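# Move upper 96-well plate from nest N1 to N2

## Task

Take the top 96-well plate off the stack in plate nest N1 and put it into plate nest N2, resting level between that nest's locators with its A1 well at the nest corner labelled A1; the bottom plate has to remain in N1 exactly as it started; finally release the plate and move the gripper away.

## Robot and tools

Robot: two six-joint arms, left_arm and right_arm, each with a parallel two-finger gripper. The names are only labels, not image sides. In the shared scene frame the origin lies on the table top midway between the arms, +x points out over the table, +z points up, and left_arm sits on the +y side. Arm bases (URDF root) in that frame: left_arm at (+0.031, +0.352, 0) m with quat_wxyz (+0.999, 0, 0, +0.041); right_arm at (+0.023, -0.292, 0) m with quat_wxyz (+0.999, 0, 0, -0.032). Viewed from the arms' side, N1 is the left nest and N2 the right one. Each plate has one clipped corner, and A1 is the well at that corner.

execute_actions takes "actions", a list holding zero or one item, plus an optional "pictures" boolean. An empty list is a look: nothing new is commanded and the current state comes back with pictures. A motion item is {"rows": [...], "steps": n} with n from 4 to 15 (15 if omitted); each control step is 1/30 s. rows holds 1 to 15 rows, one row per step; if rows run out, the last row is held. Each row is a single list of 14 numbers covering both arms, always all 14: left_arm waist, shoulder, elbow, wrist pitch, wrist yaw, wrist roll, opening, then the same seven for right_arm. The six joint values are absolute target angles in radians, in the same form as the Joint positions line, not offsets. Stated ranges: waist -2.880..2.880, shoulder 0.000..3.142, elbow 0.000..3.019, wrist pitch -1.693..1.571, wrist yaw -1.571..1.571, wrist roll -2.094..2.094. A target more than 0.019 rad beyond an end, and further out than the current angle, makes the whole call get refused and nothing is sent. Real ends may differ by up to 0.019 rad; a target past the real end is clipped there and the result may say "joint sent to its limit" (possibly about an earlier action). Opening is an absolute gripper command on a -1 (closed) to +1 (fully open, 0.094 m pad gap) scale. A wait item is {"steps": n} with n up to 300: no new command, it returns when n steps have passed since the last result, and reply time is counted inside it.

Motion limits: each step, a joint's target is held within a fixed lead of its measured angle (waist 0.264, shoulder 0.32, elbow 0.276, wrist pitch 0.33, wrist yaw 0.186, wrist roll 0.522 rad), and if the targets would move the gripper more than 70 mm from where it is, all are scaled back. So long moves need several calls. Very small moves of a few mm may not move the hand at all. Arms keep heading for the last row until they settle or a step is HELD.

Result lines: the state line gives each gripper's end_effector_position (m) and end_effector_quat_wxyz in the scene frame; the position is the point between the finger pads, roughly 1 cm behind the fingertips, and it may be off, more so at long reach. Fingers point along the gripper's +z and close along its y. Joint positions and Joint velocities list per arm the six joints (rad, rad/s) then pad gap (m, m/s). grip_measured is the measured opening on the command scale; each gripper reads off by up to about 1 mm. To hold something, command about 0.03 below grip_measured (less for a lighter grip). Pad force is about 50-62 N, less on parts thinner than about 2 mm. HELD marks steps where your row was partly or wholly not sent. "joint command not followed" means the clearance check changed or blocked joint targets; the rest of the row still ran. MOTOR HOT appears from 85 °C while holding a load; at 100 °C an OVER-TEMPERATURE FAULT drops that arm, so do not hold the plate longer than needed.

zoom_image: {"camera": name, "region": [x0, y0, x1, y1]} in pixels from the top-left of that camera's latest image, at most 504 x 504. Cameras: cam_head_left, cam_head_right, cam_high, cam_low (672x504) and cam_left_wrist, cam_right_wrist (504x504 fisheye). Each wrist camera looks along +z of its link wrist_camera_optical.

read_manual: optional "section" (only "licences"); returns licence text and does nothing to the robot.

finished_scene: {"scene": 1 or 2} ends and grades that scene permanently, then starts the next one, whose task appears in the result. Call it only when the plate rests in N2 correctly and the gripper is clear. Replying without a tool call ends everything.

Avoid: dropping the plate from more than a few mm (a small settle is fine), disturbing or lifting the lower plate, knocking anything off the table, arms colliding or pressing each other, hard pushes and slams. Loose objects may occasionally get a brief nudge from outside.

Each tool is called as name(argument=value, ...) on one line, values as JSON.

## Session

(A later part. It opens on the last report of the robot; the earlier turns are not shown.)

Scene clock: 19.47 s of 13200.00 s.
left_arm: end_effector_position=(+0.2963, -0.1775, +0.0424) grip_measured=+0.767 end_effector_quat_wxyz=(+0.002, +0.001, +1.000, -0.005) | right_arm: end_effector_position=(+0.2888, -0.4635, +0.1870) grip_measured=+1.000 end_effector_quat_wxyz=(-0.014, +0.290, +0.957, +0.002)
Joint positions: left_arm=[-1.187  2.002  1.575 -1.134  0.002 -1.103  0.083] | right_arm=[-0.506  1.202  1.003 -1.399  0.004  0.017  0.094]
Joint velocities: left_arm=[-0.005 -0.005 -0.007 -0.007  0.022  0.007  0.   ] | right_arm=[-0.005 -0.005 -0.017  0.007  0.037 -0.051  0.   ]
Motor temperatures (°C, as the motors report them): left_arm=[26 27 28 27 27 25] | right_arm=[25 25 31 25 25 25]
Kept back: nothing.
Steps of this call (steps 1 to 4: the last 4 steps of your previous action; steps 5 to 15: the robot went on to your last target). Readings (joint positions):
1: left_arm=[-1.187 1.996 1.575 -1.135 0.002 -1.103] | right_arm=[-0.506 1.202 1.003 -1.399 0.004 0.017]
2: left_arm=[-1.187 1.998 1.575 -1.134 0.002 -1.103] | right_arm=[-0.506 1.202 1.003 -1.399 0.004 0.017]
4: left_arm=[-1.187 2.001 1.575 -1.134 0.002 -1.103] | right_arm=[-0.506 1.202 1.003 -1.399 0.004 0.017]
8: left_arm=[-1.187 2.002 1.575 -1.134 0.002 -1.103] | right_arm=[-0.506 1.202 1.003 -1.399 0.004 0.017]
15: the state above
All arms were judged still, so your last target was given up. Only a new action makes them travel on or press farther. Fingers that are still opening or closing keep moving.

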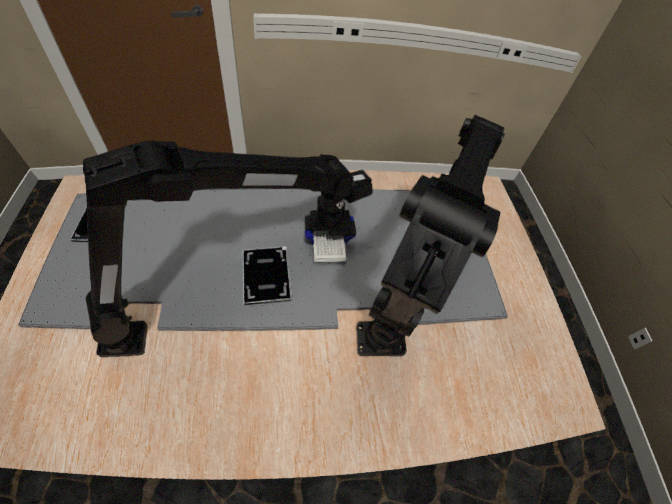

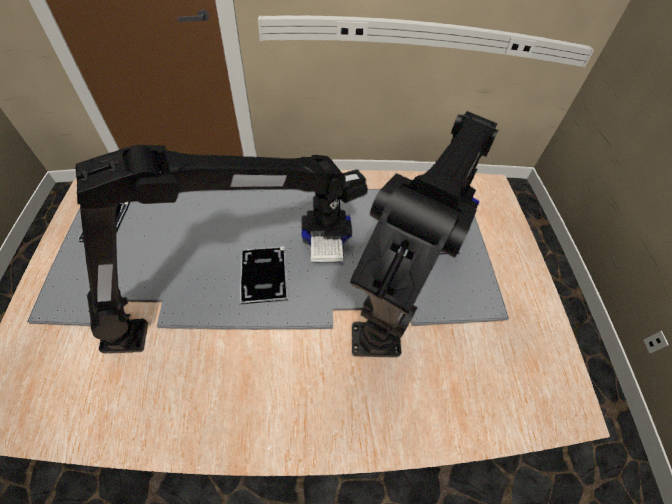

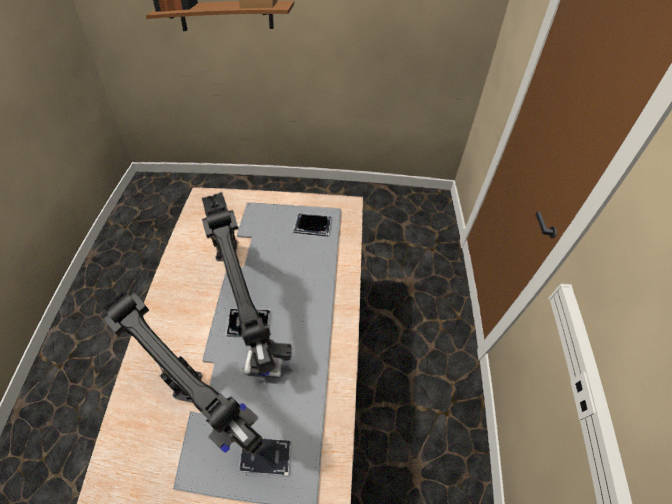

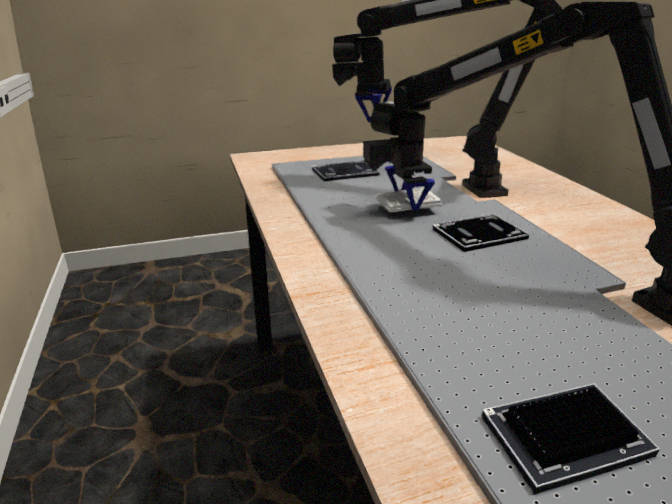

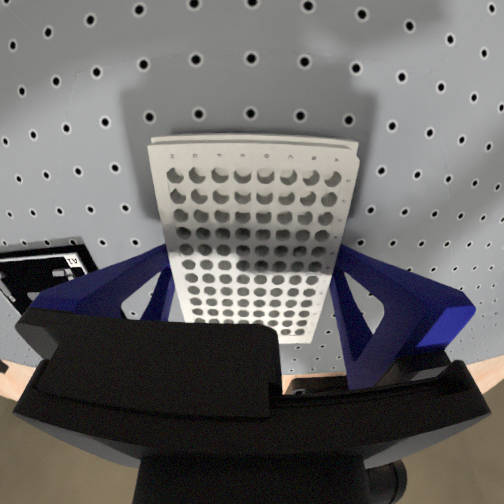

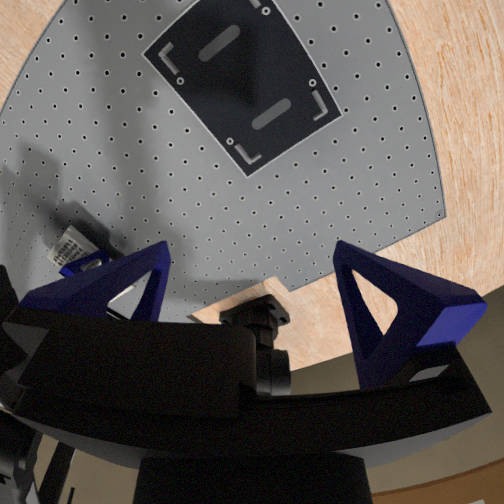

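Still ~15 mm up. Lower.

execute_actions(actions=[{"rows":[[-1.177,2.045,1.625,-1.105,0,-1.095,0.7,-0.507,1.206,1.044,-1.41,0,0,1]]}])

execute_actions(actions=[{"steps":15}], pictures=true)

zoom_image(camera="cam_low", region=[330, 120, 530, 260])

Scene clock: 19.97 s of 13200.00 s.
left_arm: end_effector_position=(+0.2971, -0.1792, +0.0273) grip_measured=+0.767 end_effector_quat_wxyz=(-0.001, +0.001, +1.000, -0.000) | right_arm: end_effector_position=(+0.2888, -0.4635, +0.1870) grip_measured=+1.000 end_effector_quat_wxyz=(-0.014, +0.290, +0.957, +0.002)
Joint positions: left_arm=[-1.187  2.029  1.578 -1.119  0.002 -1.103  0.083] | right_arm=[-0.506  1.202  1.003 -1.399  0.004  0.017  0.094]
Joint velocities: left_arm=[-0.015  0.015  0.007 -0.017  0.007  0.037  0.001] | right_arm=[-0.015  0.005 -0.012 -0.002 -0.022 -0.022  0.   ]
Motor temperatures (°C, as the motors report them): left_arm=[26 28 28 27 27 25] | right_arm=[25 25 31 25 25 25]
Steps of this call (steps 1 to 4: nothing new was sent; steps 5 to 15: the first 11 steps of this action). Readings (joint positions):
5: left_arm=[-1.187 2.003 1.575 -1.132 0.002 -1.103] | right_arm=[-0.506 1.202 1.003 -1.399 0.004 0.017]
6: left_arm=[-1.187 2.005 1.576 -1.128 0.002 -1.103] | right_arm=[-0.506 1.202 1.003 -1.399 0.004 0.017]
8: left_arm=[-1.187 2.012 1.578 -1.121 0.002 -1.103] | right_arm=[-0.506 1.202 1.003 -1.399 0.004 0.017]
12: left_arm=[-1.187 2.025 1.578 -1.119 0.002 -1.103] | right_arm=[-0.506 1.202 1.003 -1.399 0.004 0.017]
15: the state above

Scene clock: 20.47 s of 13200.00 s.
left_arm: end_effector_position=(+0.2971, -0.1792, +0.0273) grip_measured=+0.767 end_effector_quat_wxyz=(-0.001, +0.001, +1.000, -0.000) | right_arm: end_effector_position=(+0.2888, -0.4635, +0.1870) grip_measured=+1.000 end_effector_quat_wxyz=(-0.014, +0.290, +0.957, +0.002)
Joint positions: left_arm=[-1.187  2.029  1.578 -1.119  0.002 -1.103  0.083] | right_arm=[-0.506  1.202  1.003 -1.399  0.004  0.017  0.094]
Joint velocities: left_arm=[ 0.005 -0.015 -0.007  0.012  0.007  0.007  0.   ] | right_arm=[-0.015 -0.005 -0.017  0.002  0.007  0.022  0.   ]
Motor temperatures (°C, as the motors report them): left_arm=[26 28 28 27 27 25] | right_arm=[25 25 31 25 25 25]
Kept back: nothing.
Steps of this call (steps 1 to 4: the last 4 steps of your previous action; steps 5 to 15: the robot went on to your last target). Readings (joint positions):
1: left_arm=[-1.187 2.029 1.578 -1.119 0.002 -1.103] | right_arm=[-0.506 1.202 1.003 -1.399 0.004 0.017]
2: left_arm=[-1.187 2.029 1.578 -1.119 0.002 -1.103] | right_arm=[-0.506 1.202 1.003 -1.399 0.004 0.017]
4: left_arm=[-1.187 2.029 1.578 -1.119 0.002 -1.103] | right_arm=[-0.506 1.202 1.003 -1.399 0.004 0.017]
8: left_arm=[-1.187 2.029 1.578 -1.119 0.002 -1.103] | right_arm=[-0.506 1.202 1.003 -1.399 0.004 0.017]
15: the state above
All arms were judged still, so your last target was given up. Only a new action makes them travel on or press farther. Fingers that are still opening or closing keep moving.

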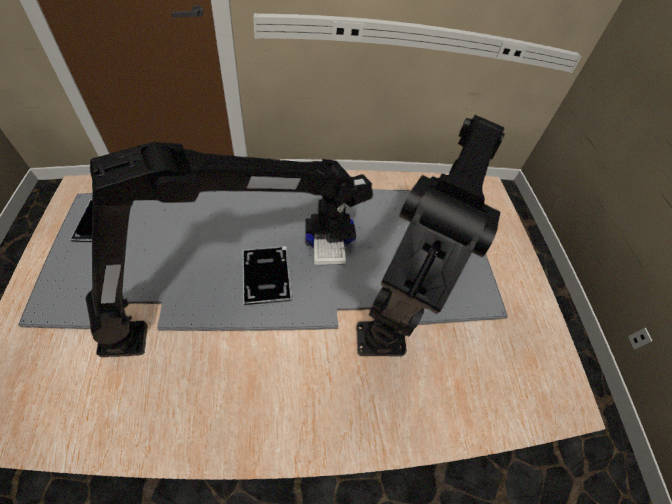

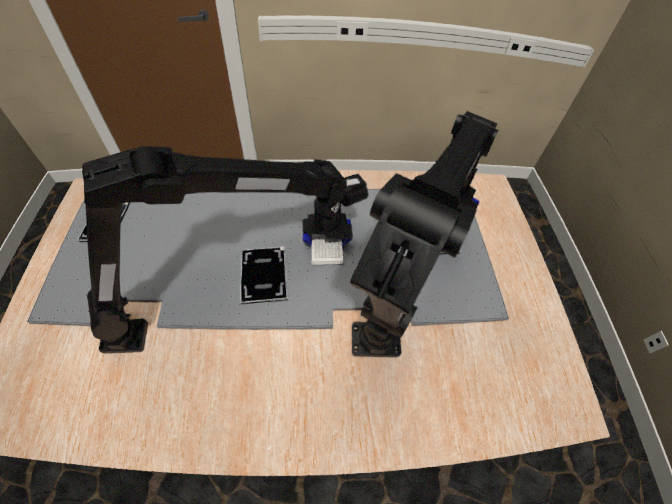

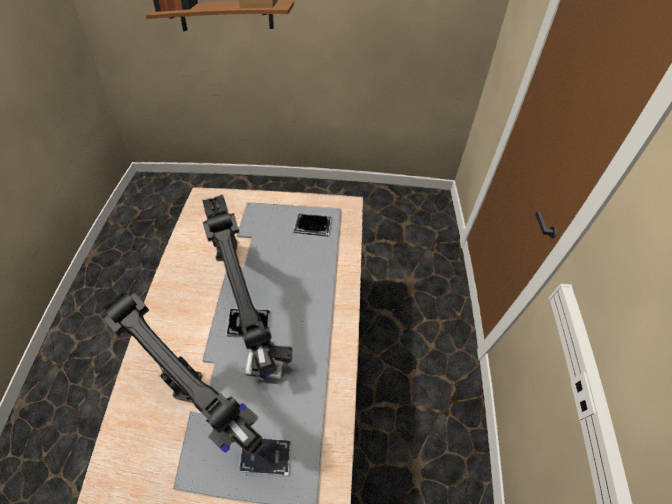

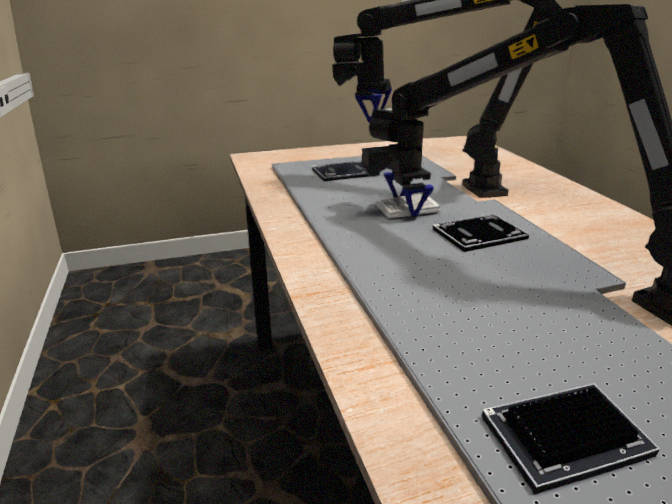

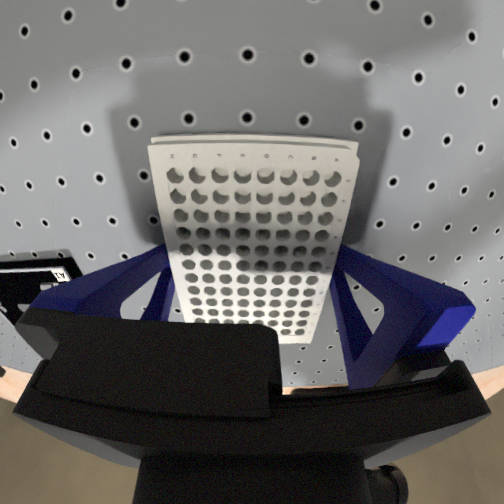

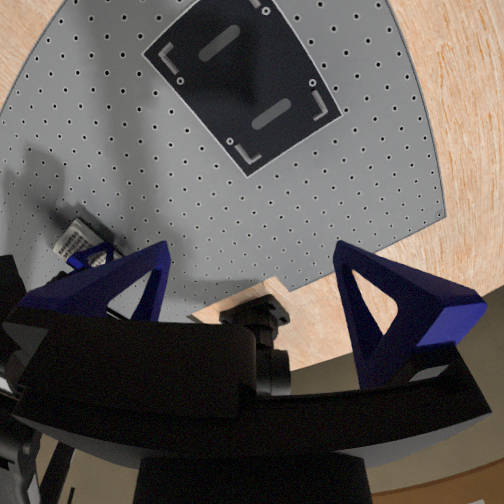

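Region (330, 120, 530, 260) of cam_low's 672x504 image, scaled by 2.520, with more detail than that image has; it fills the top 353 rows of this view, and the rest is white.

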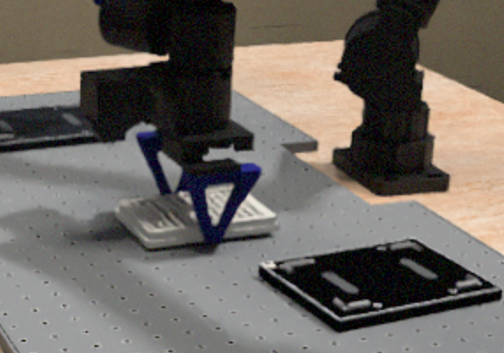

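execute_actions(actions=[{"rows":[[-1.177,2.045,1.625,-1.105,0,-1.095,1,-0.507,1.206,1.044,-1.41,0,0,1]],"steps":12}])

execute_actions(actions=[{"rows":[[-1.177,1.85,1.625,-1.3,0,-1.095,1,-0.507,1.206,1.044,-1.41,0,0,1]]}])

execute_actions(actions=[{"rows":[[0,1.2,1.1,-1.4,0,0,1,-0.507,1.206,1.044,-1.41,0,0,1]]}])

execute_actions(actions=[{"rows":[[0,1.2,1.1,-1.4,0,0,1,0.459,1.206,1.044,-1.41,0,0.395,1]]}])

execute_actions(actions=[{"steps":15}])

execute_actions(actions=[{"rows":[[0,1.2,1.1,-1.4,0,0,1,0.459,1.23,0.725,-1.05,0,0.395,1]]}])

execute_actions(actions=[{"steps":25}], pictures=true)

Scene clock: 21.03 s of 13200.00 s.
left_arm: end_effector_position=(+0.2971, -0.1792, +0.0273) grip_measured=+1.000 end_effector_quat_wxyz=(-0.001, +0.001, +1.000, -0.000) | right_arm: end_effector_position=(+0.2888, -0.4635, +0.1870) grip_measured=+1.000 end_effector_quat_wxyz=(-0.014, +0.290, +0.957, +0.002)
Joint positions: left_arm=[-1.187  2.029  1.578 -1.119  0.002 -1.103  0.094] | right_arm=[-0.506  1.202  1.003 -1.399  0.004  0.017  0.094]
Joint velocities: left_arm=[-0.005 -0.015 -0.007  0.007 -0.066  0.051  0.   ] | right_arm=[-0.005 -0.024  0.007 -0.002  0.022  0.051  0.   ]
Motor temperatures (°C, as the motors report them): left_arm=[26 28 28 27 27 25] | right_arm=[25 25 31 25 25 25]
Steps of this call (steps 1 to 9: nothing new was sent; steps 10 to 17: the first 8 steps of this action). Readings (joint positions):
10: left_arm=[-1.187 2.029 1.578 -1.119 0.002 -1.103] | right_arm=[-0.506 1.202 1.003 -1.399 0.004 0.017]
11: left_arm=[-1.187 2.029 1.578 -1.119 0.002 -1.103] | right_arm=[-0.506 1.202 1.003 -1.399 0.004 0.017]
13: left_arm=[-1.187 2.029 1.578 -1.119 0.002 -1.103] | right_arm=[-0.506 1.202 1.003 -1.399 0.004 0.017]
17: the state above

Scene clock: 21.53 s of 13200.00 s.
left_arm: end_effector_position=(+0.2836, -0.1523, +0.1270) grip_measured=+1.000 end_effector_quat_wxyz=(+0.002, +0.001, +1.000, -0.007) | right_arm: end_effector_position=(+0.2888, -0.4635, +0.1870) grip_measured=+1.000 end_effector_quat_wxyz=(-0.014, +0.290, +0.957, +0.002)
Joint positions: left_arm=[-1.187  1.853  1.581 -1.285  0.002 -1.103  0.094] | right_arm=[-0.506  1.202  1.003 -1.399  0.004  0.017  0.094]
Joint velocities: left_arm=[-0.015 -0.464  0.09  -0.085  0.007  0.007  0.   ] | right_arm=[ 0.005 -0.015  0.012  0.012  0.022  0.066  0.   ]
Motor temperatures (°C, as the motors report them): left_arm=[26 28 28 27 27 25] | right_arm=[25 25 31 25 25 25]
Steps of this call (steps 1 to 4: the last 4 steps of your previous action; steps 5 to 15: the first 11 steps of this action). Readings (joint positions):
5: left_arm=[-1.187 2.025 1.578 -1.133 0.002 -1.103] | right_arm=[-0.506 1.202 1.003 -1.399 0.004 0.017]
6: left_arm=[-1.187 2.018 1.578 -1.162 0.002 -1.103] | right_arm=[-0.506 1.202 1.003 -1.399 0.004 0.017]
8: left_arm=[-1.187 1.994 1.578 -1.212 0.002 -1.103] | right_arm=[-0.506 1.202 1.003 -1.399 0.004 0.017]
12: left_arm=[-1.187 1.912 1.578 -1.270 0.002 -1.103] | right_arm=[-0.506 1.202 1.003 -1.399 0.004 0.017]
15: the state above

Scene clock: 22.03 s of 13200.00 s.
left_arm: end_effector_position=(+0.3081, +0.0374, +0.1590) grip_measured=+1.000 end_effector_quat_wxyz=(-0.023, +0.071, +0.997, +0.021) | right_arm: end_effector_position=(+0.2888, -0.4635, +0.1870) grip_measured=+1.000 end_effector_quat_wxyz=(-0.014, +0.290, +0.957, +0.002)
Joint positions: left_arm=[-0.928  1.514  1.227 -1.347  0.003 -0.703  0.094] | right_arm=[-0.506  1.202  1.003 -1.399  0.004  0.017  0.094]
Joint velocities: left_arm=[ 1.177 -1.128 -0.774 -0.144 -0.037  1.194  0.   ] | right_arm=[-0.005 -0.005 -0.007  0.002 -0.11   0.051  0.   ]
Motor temperatures (°C, as the motors report them): left_arm=[26 28 28 27 27 25] | right_arm=[25 25 31 25 25 25]
Steps of this call (steps 1 to 4: the last 4 steps of your previous action; steps 5 to 15: the first 11 steps of this action). Readings (joint positions):
5: left_arm=[-1.183 1.816 1.585 -1.288 0.003 -1.076] | right_arm=[-0.506 1.202 1.003 -1.399 0.004 0.017]
6: left_arm=[-1.176 1.800 1.556 -1.290 0.003 -1.041] | right_arm=[-0.506 1.202 1.003 -1.399 0.004 0.017]
8: left_arm=[-1.146 1.751 1.481 -1.306 0.003 -0.972] | right_arm=[-0.506 1.202 1.003 -1.399 0.004 0.017]
12: left_arm=[-1.038 1.625 1.328 -1.331 0.003 -0.825] | right_arm=[-0.506 1.202 1.003 -1.399 0.004 0.017]
15: the state above

Scene clock: 22.53 s of 13200.00 s.
left_arm: end_effector_position=(+0.3857, +0.3654, +0.2348) grip_measured=+1.000 end_effector_quat_wxyz=(+0.059, -0.066, +0.996, -0.001) | right_arm: end_effector_position=(+0.3362, -0.2444, +0.1870) grip_measured=+1.000 end_effector_quat_wxyz=(-0.013, +0.084, +0.996, -0.006)
Joint positions: left_arm=[-0.043  1.193  1.118 -1.379 -0.001 -0.092  0.094] | right_arm=[ 0.218  1.202  1.003 -1.399  0.005  0.322  0.094]
Joint velocities: left_arm=[ 1.646  0.005 -0.149 -0.046 -0.081  0.491  0.   ] | right_arm=[ 2.33   0.005 -0.007  0.007 -0.022  0.286  0.   ]
Motor temperatures (°C, as the motors report them): left_arm=[26 28 28 27 27 25] | right_arm=[25 25 31 25 25 25]
Steps of this call (steps 1 to 4: the last 4 steps of your previous action; steps 5 to 15: the first 11 steps of this action). Readings (joint positions):
5: left_arm=[-0.698 1.323 1.141 -1.366 0.003 -0.450] | right_arm=[-0.491 1.202 1.003 -1.399 0.009 0.060]
6: left_arm=[-0.642 1.290 1.134 -1.369 0.003 -0.394] | right_arm=[-0.452 1.202 1.003 -1.399 0.010 0.114]
8: left_arm=[-0.518 1.237 1.127 -1.374 0.003 -0.294] | right_arm=[-0.324 1.202 1.003 -1.399 0.010 0.193]
12: left_arm=[-0.243 1.193 1.126 -1.377 0.003 -0.160] | right_arm=[-0.018 1.202 1.003 -1.399 0.006 0.285]
15: the state above

Scene clock: 23.03 s of 13200.00 s.
left_arm: end_effector_position=(+0.3777, +0.3825, +0.2279) grip_measured=+1.000 end_effector_quat_wxyz=(+0.046, -0.050, +0.998, +0.003) | right_arm: end_effector_position=(+0.3161, -0.1700, +0.1877) grip_measured=+1.000 end_effector_quat_wxyz=(-0.012, -0.009, +1.000, -0.003)
Joint positions: left_arm=[ 0.006  1.193  1.102 -1.388 -0.002 -0.011  0.094] | right_arm=[ 0.458  1.202  1.005 -1.399 -0.004  0.375  0.094]
Joint velocities: left_arm=[ 0.005 -0.015 -0.007 -0.007  0.007  0.022  0.   ] | right_arm=[-0.005  0.005  0.002  0.007 -0.037 -0.051  0.   ]
Motor temperatures (°C, as the motors report them): left_arm=[26 28 28 27 27 25] | right_arm=[25 25 31 25 25 25]
Kept back: nothing.
Steps of this call (steps 1 to 4: the last 4 steps of your previous action; steps 5 to 15: the robot went on to your last target). Readings (joint positions):
1: left_arm=[0.003 1.193 1.113 -1.381 -0.004 -0.076] | right_arm=[0.297 1.202 1.003 -1.399 0.004 0.331]
2: left_arm=[0.032 1.193 1.109 -1.383 -0.005 -0.064] | right_arm=[0.372 1.202 1.004 -1.399 0.002 0.339]
4: left_arm=[0.043 1.193 1.103 -1.387 -0.005 -0.045] | right_arm=[0.479 1.202 1.005 -1.399 -0.003 0.351]
8: left_arm=[0.014 1.193 1.102 -1.388 -0.003 -0.023] | right_arm=[0.494 1.202 1.005 -1.399 -0.004 0.365]
15: the state above

Scene clock: 23.40 s of 13200.00 s.
left_arm: end_effector_position=(+0.3777, +0.3825, +0.2279) grip_measured=+1.000 end_effector_quat_wxyz=(+0.046, -0.048, +0.998, +0.003) | right_arm: end_effector_position=(+0.2828, -0.1838, +0.0679) grip_measured=+1.000 end_effector_quat_wxyz=(-0.021, -0.007, +1.000, -0.007)
Joint positions: left_arm=[ 0.006  1.193  1.102 -1.388 -0.002 -0.008  0.094] | right_arm=[ 0.458  1.245  0.702 -1.071 -0.004  0.378  0.094]
Joint velocities: left_arm=[ 0.005 -0.005 -0.002 -0.007 -0.037  0.007  0.   ] | right_arm=[ 0.005 -0.034 -0.017  0.198  0.037  0.037  0.   ]
Motor temperatures (°C, as the motors report them): left_arm=[26 28 28 27 27 25] | right_arm=[25 25 31 25 25 25]
Steps of this call (steps 1 to 11: the first 11 steps of this action). Readings (joint positions):
1: left_arm=[0.006 1.193 1.102 -1.388 -0.002 -0.011] | right_arm=[0.458 1.200 0.986 -1.364 -0.004 0.376]
2: left_arm=[0.006 1.193 1.102 -1.388 -0.002 -0.010] | right_arm=[0.458 1.190 0.946 -1.288 -0.004 0.376]
4: left_arm=[0.006 1.193 1.102 -1.388 -0.002 -0.009] | right_arm=[0.458 1.187 0.843 -1.168 -0.004 0.376]
8: left_arm=[0.006 1.193 1.102 -1.388 -0.002 -0.009] | right_arm=[0.458 1.231 0.710 -1.084 -0.004 0.377]
11: the state above

Scene clock: 24.23 s of 13200.00 s.
left_arm: end_effector_position=(+0.3777, +0.3825, +0.2279) grip_measured=+1.000 end_effector_quat_wxyz=(+0.046, -0.048, +0.998, +0.003) | right_arm: end_effector_position=(+0.2857, -0.1826, +0.0707) grip_measured=+1.000 end_effector_quat_wxyz=(-0.011, -0.008, +1.000, -0.003)
Joint positions: left_arm=[ 0.006  1.193  1.102 -1.388 -0.002 -0.008  0.094] | right_arm=[ 0.458  1.234  0.702 -1.062 -0.004  0.378  0.094]
Joint velocities: left_arm=[-0.015  0.005 -0.007 -0.012 -0.022 -0.066  0.   ] | right_arm=[-0.005 -0.005 -0.002  0.002 -0.066 -0.051  0.   ]
Motor temperatures (°C, as the motors report them): left_arm=[26 28 28 27 27 25] | right_arm=[25 25 31 25 25 25]
Kept back: nothing.
Steps of this call (steps 1 to 4: the last 4 steps of your previous action; steps 5 to 25: the robot went on to your last target). Readings (joint positions):
1: left_arm=[0.006 1.193 1.102 -1.388 -0.002 -0.008] | right_arm=[0.458 1.242 0.702 -1.065 -0.004 0.378]
2: left_arm=[0.006 1.193 1.102 -1.388 -0.002 -0.008] | right_arm=[0.458 1.240 0.702 -1.063 -0.004 0.378]
4: left_arm=[0.006 1.193 1.102 -1.388 -0.002 -0.008] | right_arm=[0.458 1.236 0.702 -1.062 -0.004 0.378]
8: left_arm=[0.006 1.193 1.102 -1.388 -0.002 -0.008] | right_arm=[0.458 1.234 0.702 -1.062 -0.004 0.378]
25: the state above

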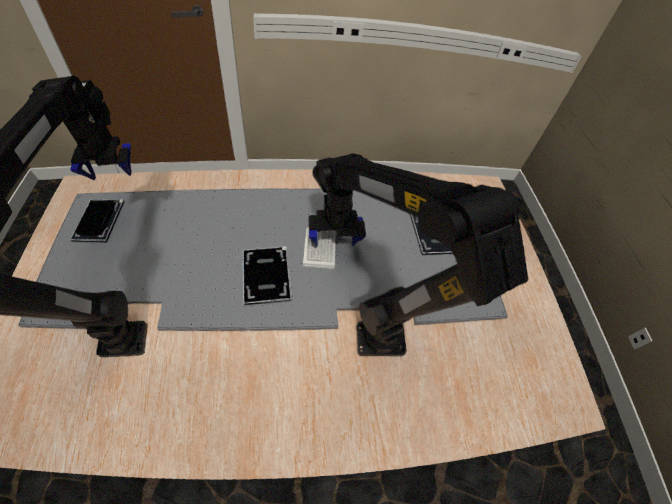

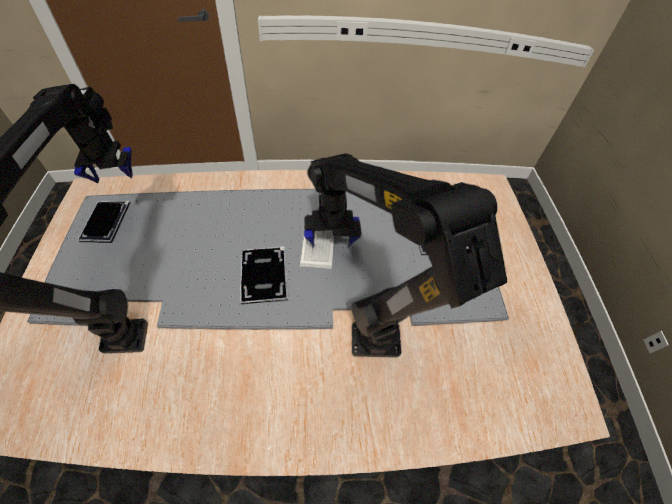

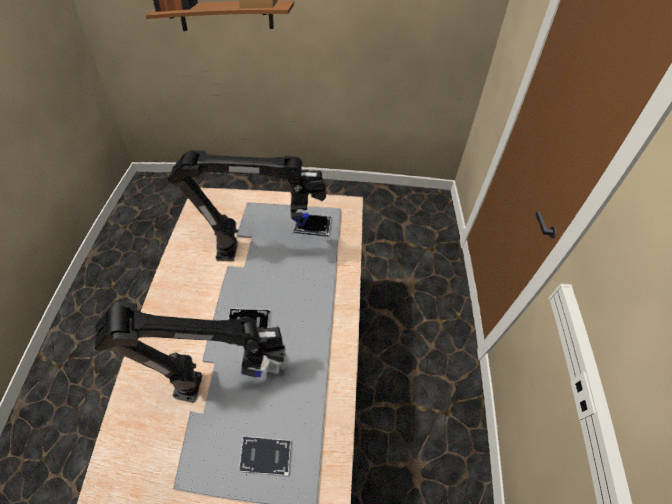

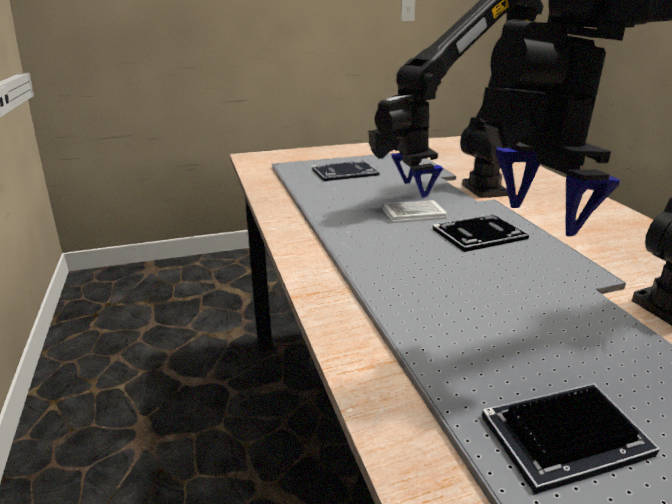

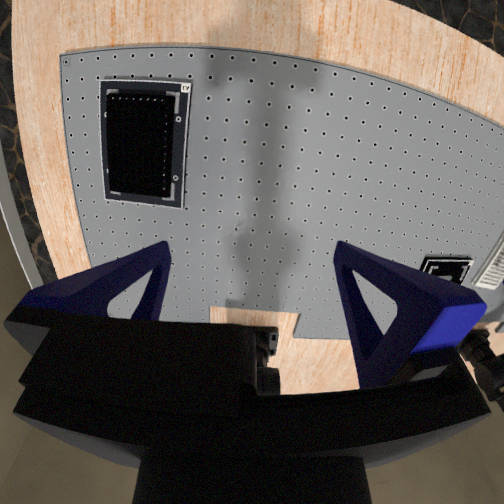

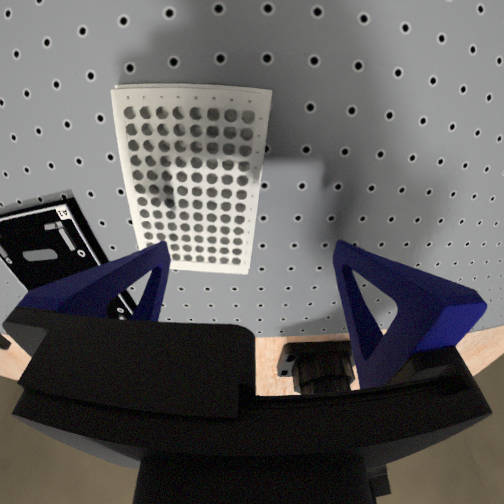

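execute_actions(actions=[{"rows":[[0,1.2,1.1,-1.4,0,0,1,0.552,1.3,0.79,-1.025,0,0.565,1]]}])

execute_actions(actions=[{"steps":25}], pictures=true)

Scene clock: 24.80 s of 13200.00 s.
left_arm: end_effector_position=(+0.3777, +0.3825, +0.2279) grip_measured=+1.000 end_effector_quat_wxyz=(+0.046, -0.048, +0.998, +0.003) | right_arm: end_effector_position=(+0.3007, -0.1428, +0.0735) grip_measured=+1.000 end_effector_quat_wxyz=(+0.003, +0.019, +1.000, +0.001)
Joint positions: left_arm=[ 0.006  1.193  1.102 -1.388 -0.002 -0.008  0.094] | right_arm=[ 0.559  1.295  0.762 -1.031  0.001  0.532  0.094]
Joint velocities: left_arm=[ 0.005 -0.005 -0.017 -0.002 -0.051 -0.007  0.   ] | right_arm=[-0.015  0.005 -0.002  0.002 -0.051  0.095  0.   ]
Motor temperatures (°C, as the motors report them): left_arm=[26 28 28 27 27 25] | right_arm=[25 25 31 25 25 25]
Steps of this call (steps 1 to 6: the robot went on to your last target; steps 7 to 17: the first 11 steps of this action). Readings (joint positions):
7: left_arm=[0.006 1.193 1.102 -1.388 -0.002 -0.008] | right_arm=[0.464 1.237 0.705 -1.060 -0.001 0.403]
8: left_arm=[0.006 1.193 1.102 -1.388 -0.002 -0.008] | right_arm=[0.482 1.247 0.714 -1.057 0.001 0.433]
10: left_arm=[0.006 1.193 1.102 -1.388 -0.002 -0.008] | right_arm=[0.527 1.274 0.740 -1.044 0.001 0.475]
14: left_arm=[0.006 1.193 1.102 -1.388 -0.002 -0.008] | right_arm=[0.560 1.295 0.762 -1.031 0.001 0.516]
17: the state above

Scene clock: 25.63 s of 13200.00 s.
left_arm: end_effector_position=(+0.3777, +0.3825, +0.2279) grip_measured=+1.000 end_effector_quat_wxyz=(+0.046, -0.048, +0.998, +0.003) | right_arm: end_effector_position=(+0.3007, -0.1428, +0.0735) grip_measured=+1.000 end_effector_quat_wxyz=(+0.003, +0.027, +1.000, +0.001)
Joint positions: left_arm=[ 0.006  1.193  1.102 -1.388 -0.002 -0.008  0.094] | right_arm=[ 0.559  1.295  0.762 -1.031  0.001  0.548  0.094]
Joint velocities: left_arm=[-0.015 -0.015  0.002 -0.002 -0.037  0.007  0.   ] | right_arm=[ 0.005 -0.005  0.002  0.007 -0.051 -0.007  0.   ]
Motor temperatures (°C, as the motors report them): left_arm=[26 28 28 27 27 25] | right_arm=[25 25 31 25 25 25]
Kept back: nothing.
Steps of this call (steps 1 to 4: the last 4 steps of your previous action; steps 5 to 25: the robot went on to your last target). Readings (joint positions):
1: left_arm=[0.006 1.193 1.102 -1.388 -0.002 -0.008] | right_arm=[0.559 1.295 0.762 -1.031 0.001 0.535]
2: left_arm=[0.006 1.193 1.102 -1.388 -0.002 -0.008] | right_arm=[0.559 1.295 0.762 -1.031 0.001 0.538]
4: left_arm=[0.006 1.193 1.102 -1.388 -0.002 -0.008] | right_arm=[0.559 1.295 0.762 -1.031 0.001 0.541]
8: left_arm=[0.006 1.193 1.102 -1.388 -0.002 -0.008] | right_arm=[0.559 1.295 0.762 -1.031 0.001 0.545]
25: the state above

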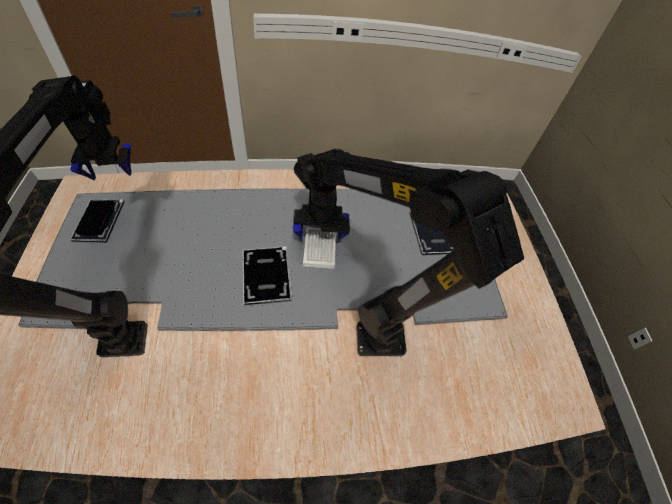

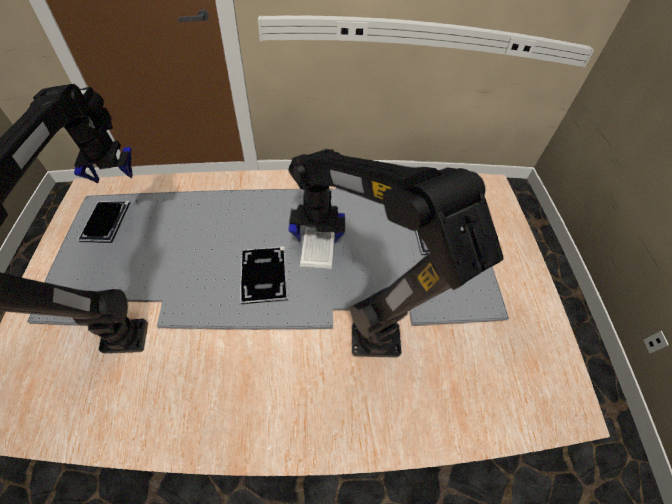

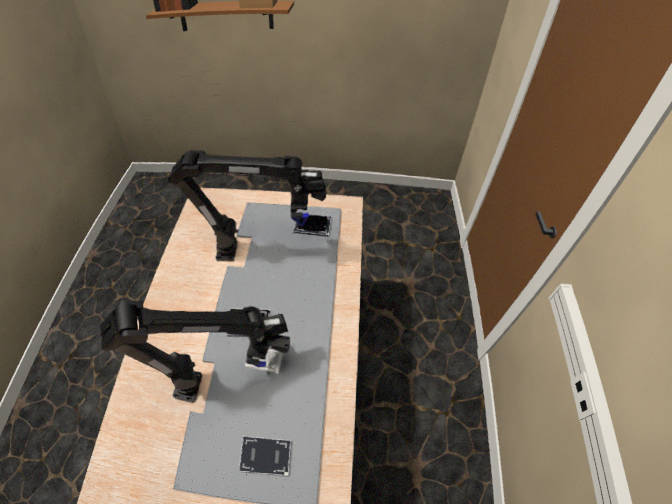

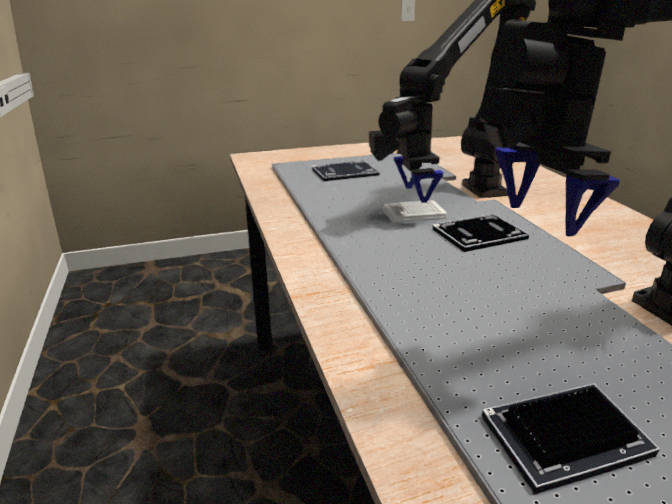

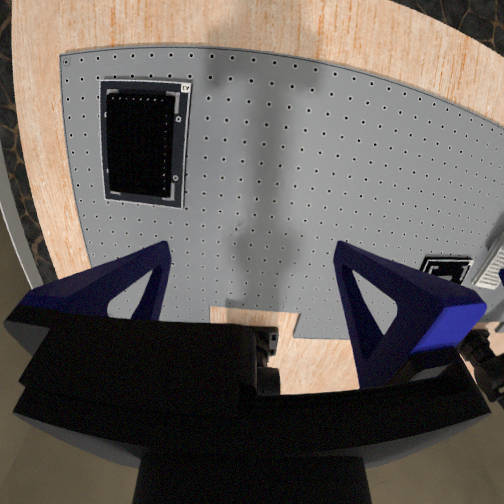

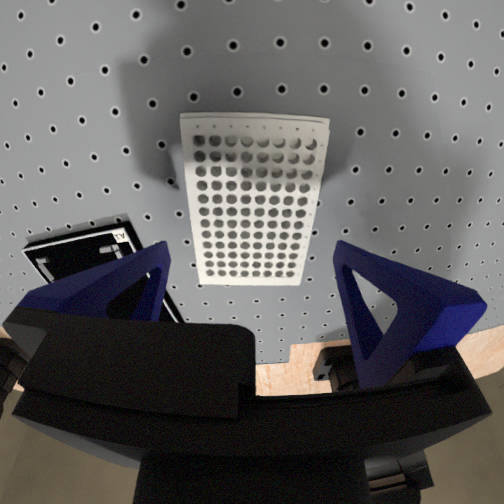

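execute_actions(actions=[{"rows":[[0,1.2,1.1,-1.4,0,0,1,0.552,1.38,0.718,-0.885,0,0.585,1]]}])

execute_actions(actions=[{"steps":20}], pictures=true)

zoom_image(camera="cam_low", region=[330, 120, 530, 260])

Scene clock: 26.20 s of 13200.00 s.
left_arm: end_effector_position=(+0.3777, +0.3825, +0.2279) grip_measured=+1.000 end_effector_quat_wxyz=(+0.046, -0.048, +0.998, +0.003) | right_arm: end_effector_position=(+0.3049, -0.1406, +0.0332) grip_measured=+1.000 end_effector_quat_wxyz=(+0.002, +0.036, +0.999, +0.001)
Joint positions: left_arm=[ 0.006  1.193  1.102 -1.388 -0.002 -0.008  0.094] | right_arm=[ 0.559  1.383  0.717 -0.899  0.001  0.566  0.094]
Joint velocities: left_arm=[-0.015 -0.015 -0.002  0.002 -0.007  0.051  0.   ] | right_arm=[ 0.005 -0.005 -0.022  0.022  0.007 -0.007  0.   ]
Motor temperatures (°C, as the motors report them): left_arm=[26 28 28 27 27 25] | right_arm=[25 25 31 25 25 25]
Steps of this call (steps 1 to 6: the robot went on to your last target; steps 7 to 17: the first 11 steps of this action). Readings (joint positions):
7: left_arm=[0.006 1.193 1.102 -1.388 -0.002 -0.008] | right_arm=[0.559 1.298 0.757 -1.010 0.001 0.551]
8: left_arm=[0.006 1.193 1.102 -1.388 -0.002 -0.008] | right_arm=[0.559 1.306 0.748 -0.967 0.001 0.554]
10: left_arm=[0.006 1.193 1.102 -1.388 -0.002 -0.008] | right_arm=[0.559 1.338 0.736 -0.917 0.001 0.559]
14: left_arm=[0.006 1.193 1.102 -1.388 -0.002 -0.008] | right_arm=[0.559 1.382 0.720 -0.899 0.001 0.564]
17: the state above

Scene clock: 26.87 s of 13200.00 s.
left_arm: end_effector_position=(+0.3777, +0.3825, +0.2279) grip_measured=+1.000 end_effector_quat_wxyz=(+0.046, -0.048, +0.998, +0.003) | right_arm: end_effector_position=(+0.3053, -0.1403, +0.0332) grip_measured=+1.000 end_effector_quat_wxyz=(+0.003, +0.037, +0.999, +0.002)
Joint positions: left_arm=[ 0.006  1.193  1.102 -1.388 -0.002 -0.008  0.094] | right_arm=[ 0.559  1.383  0.717 -0.897  0.001  0.568  0.094]
Joint velocities: left_arm=[ 0.005 -0.005  0.002  0.012 -0.007 -0.037  0.   ] | right_arm=[-0.005  0.005  0.017 -0.002 -0.007  0.051  0.   ]
Motor temperatures (°C, as the motors report them): left_arm=[26 28 28 27 27 25] | right_arm=[25 25 31 25 25 25]
Kept back: nothing.
Steps of this call (steps 1 to 4: the last 4 steps of your previous action; steps 5 to 15: the robot went on to your last target; steps 16 to 20: nothing new was sent). Readings (joint positions):
1: left_arm=[0.006 1.193 1.102 -1.388 -0.002 -0.008] | right_arm=[0.559 1.383 0.717 -0.897 0.001 0.566]
2: left_arm=[0.006 1.193 1.102 -1.388 -0.002 -0.008] | right_arm=[0.559 1.383 0.717 -0.897 0.001 0.566]
4: left_arm=[0.006 1.193 1.102 -1.388 -0.002 -0.008] | right_arm=[0.559 1.383 0.717 -0.897 0.001 0.567]
8: left_arm=[0.006 1.193 1.102 -1.388 -0.002 -0.008] | right_arm=[0.559 1.383 0.717 -0.897 0.001 0.567]
20: the state above
All arms were judged still, so your last target was given up. Only a new action makes them travel on or press farther. Fingers that are still opening or closing keep moving.

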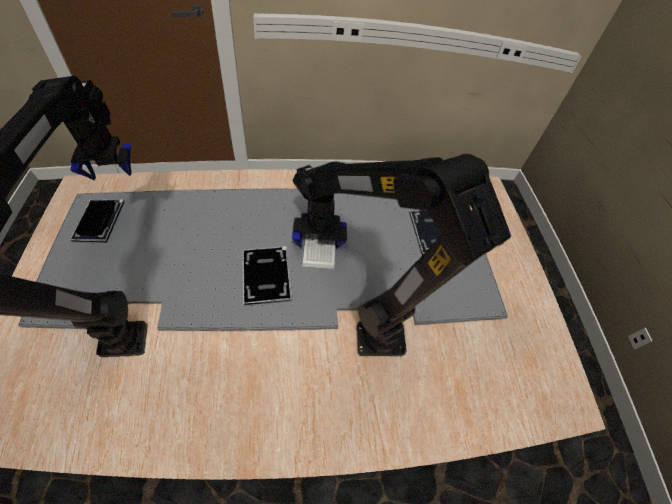

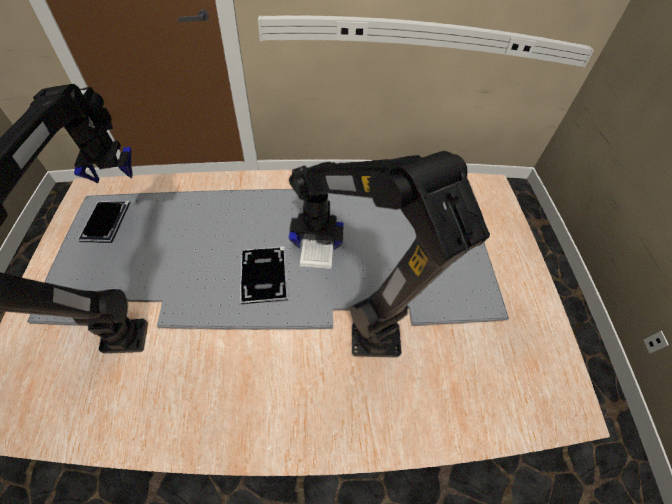

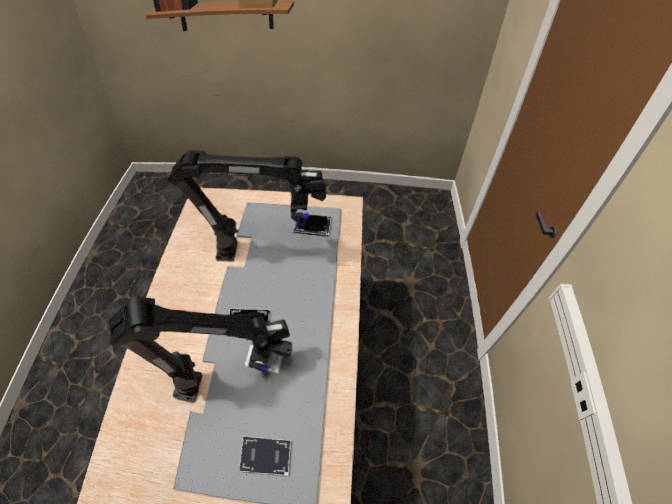

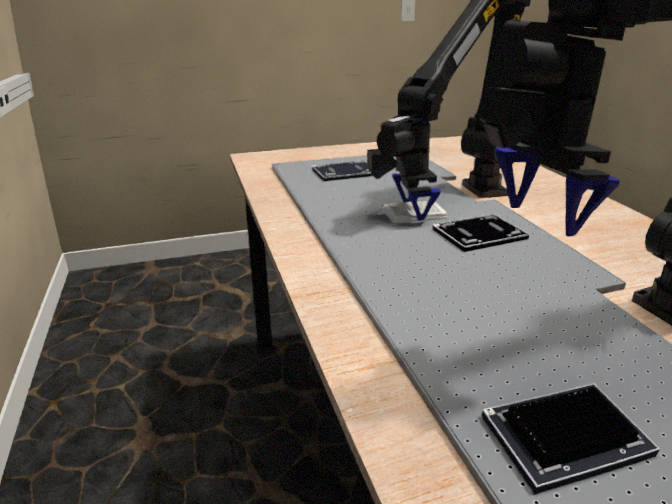

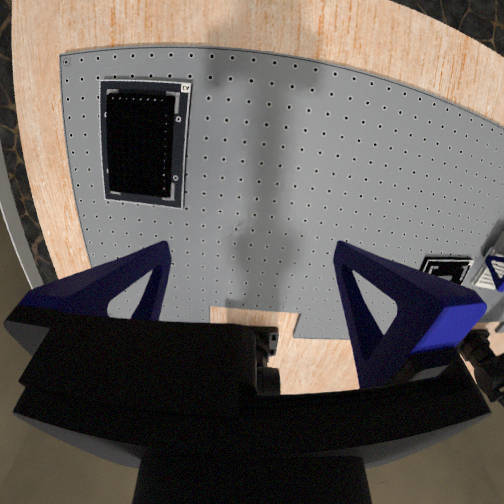

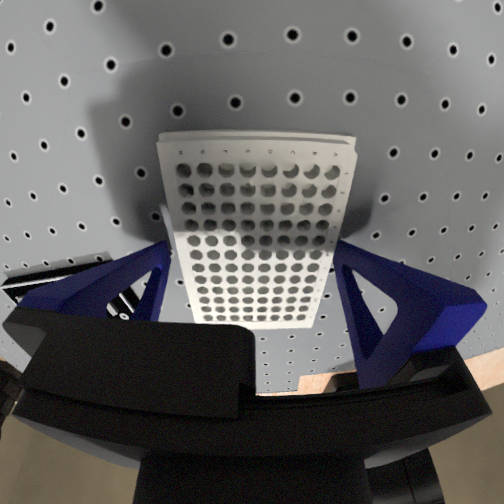

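Region (330, 120, 530, 260) of cam_low's 672x504 image, scaled by 2.520, with more detail than that image has; it fills the top 353 rows of this view, and the rest is white.

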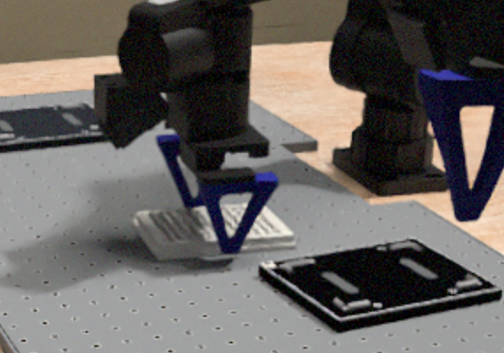

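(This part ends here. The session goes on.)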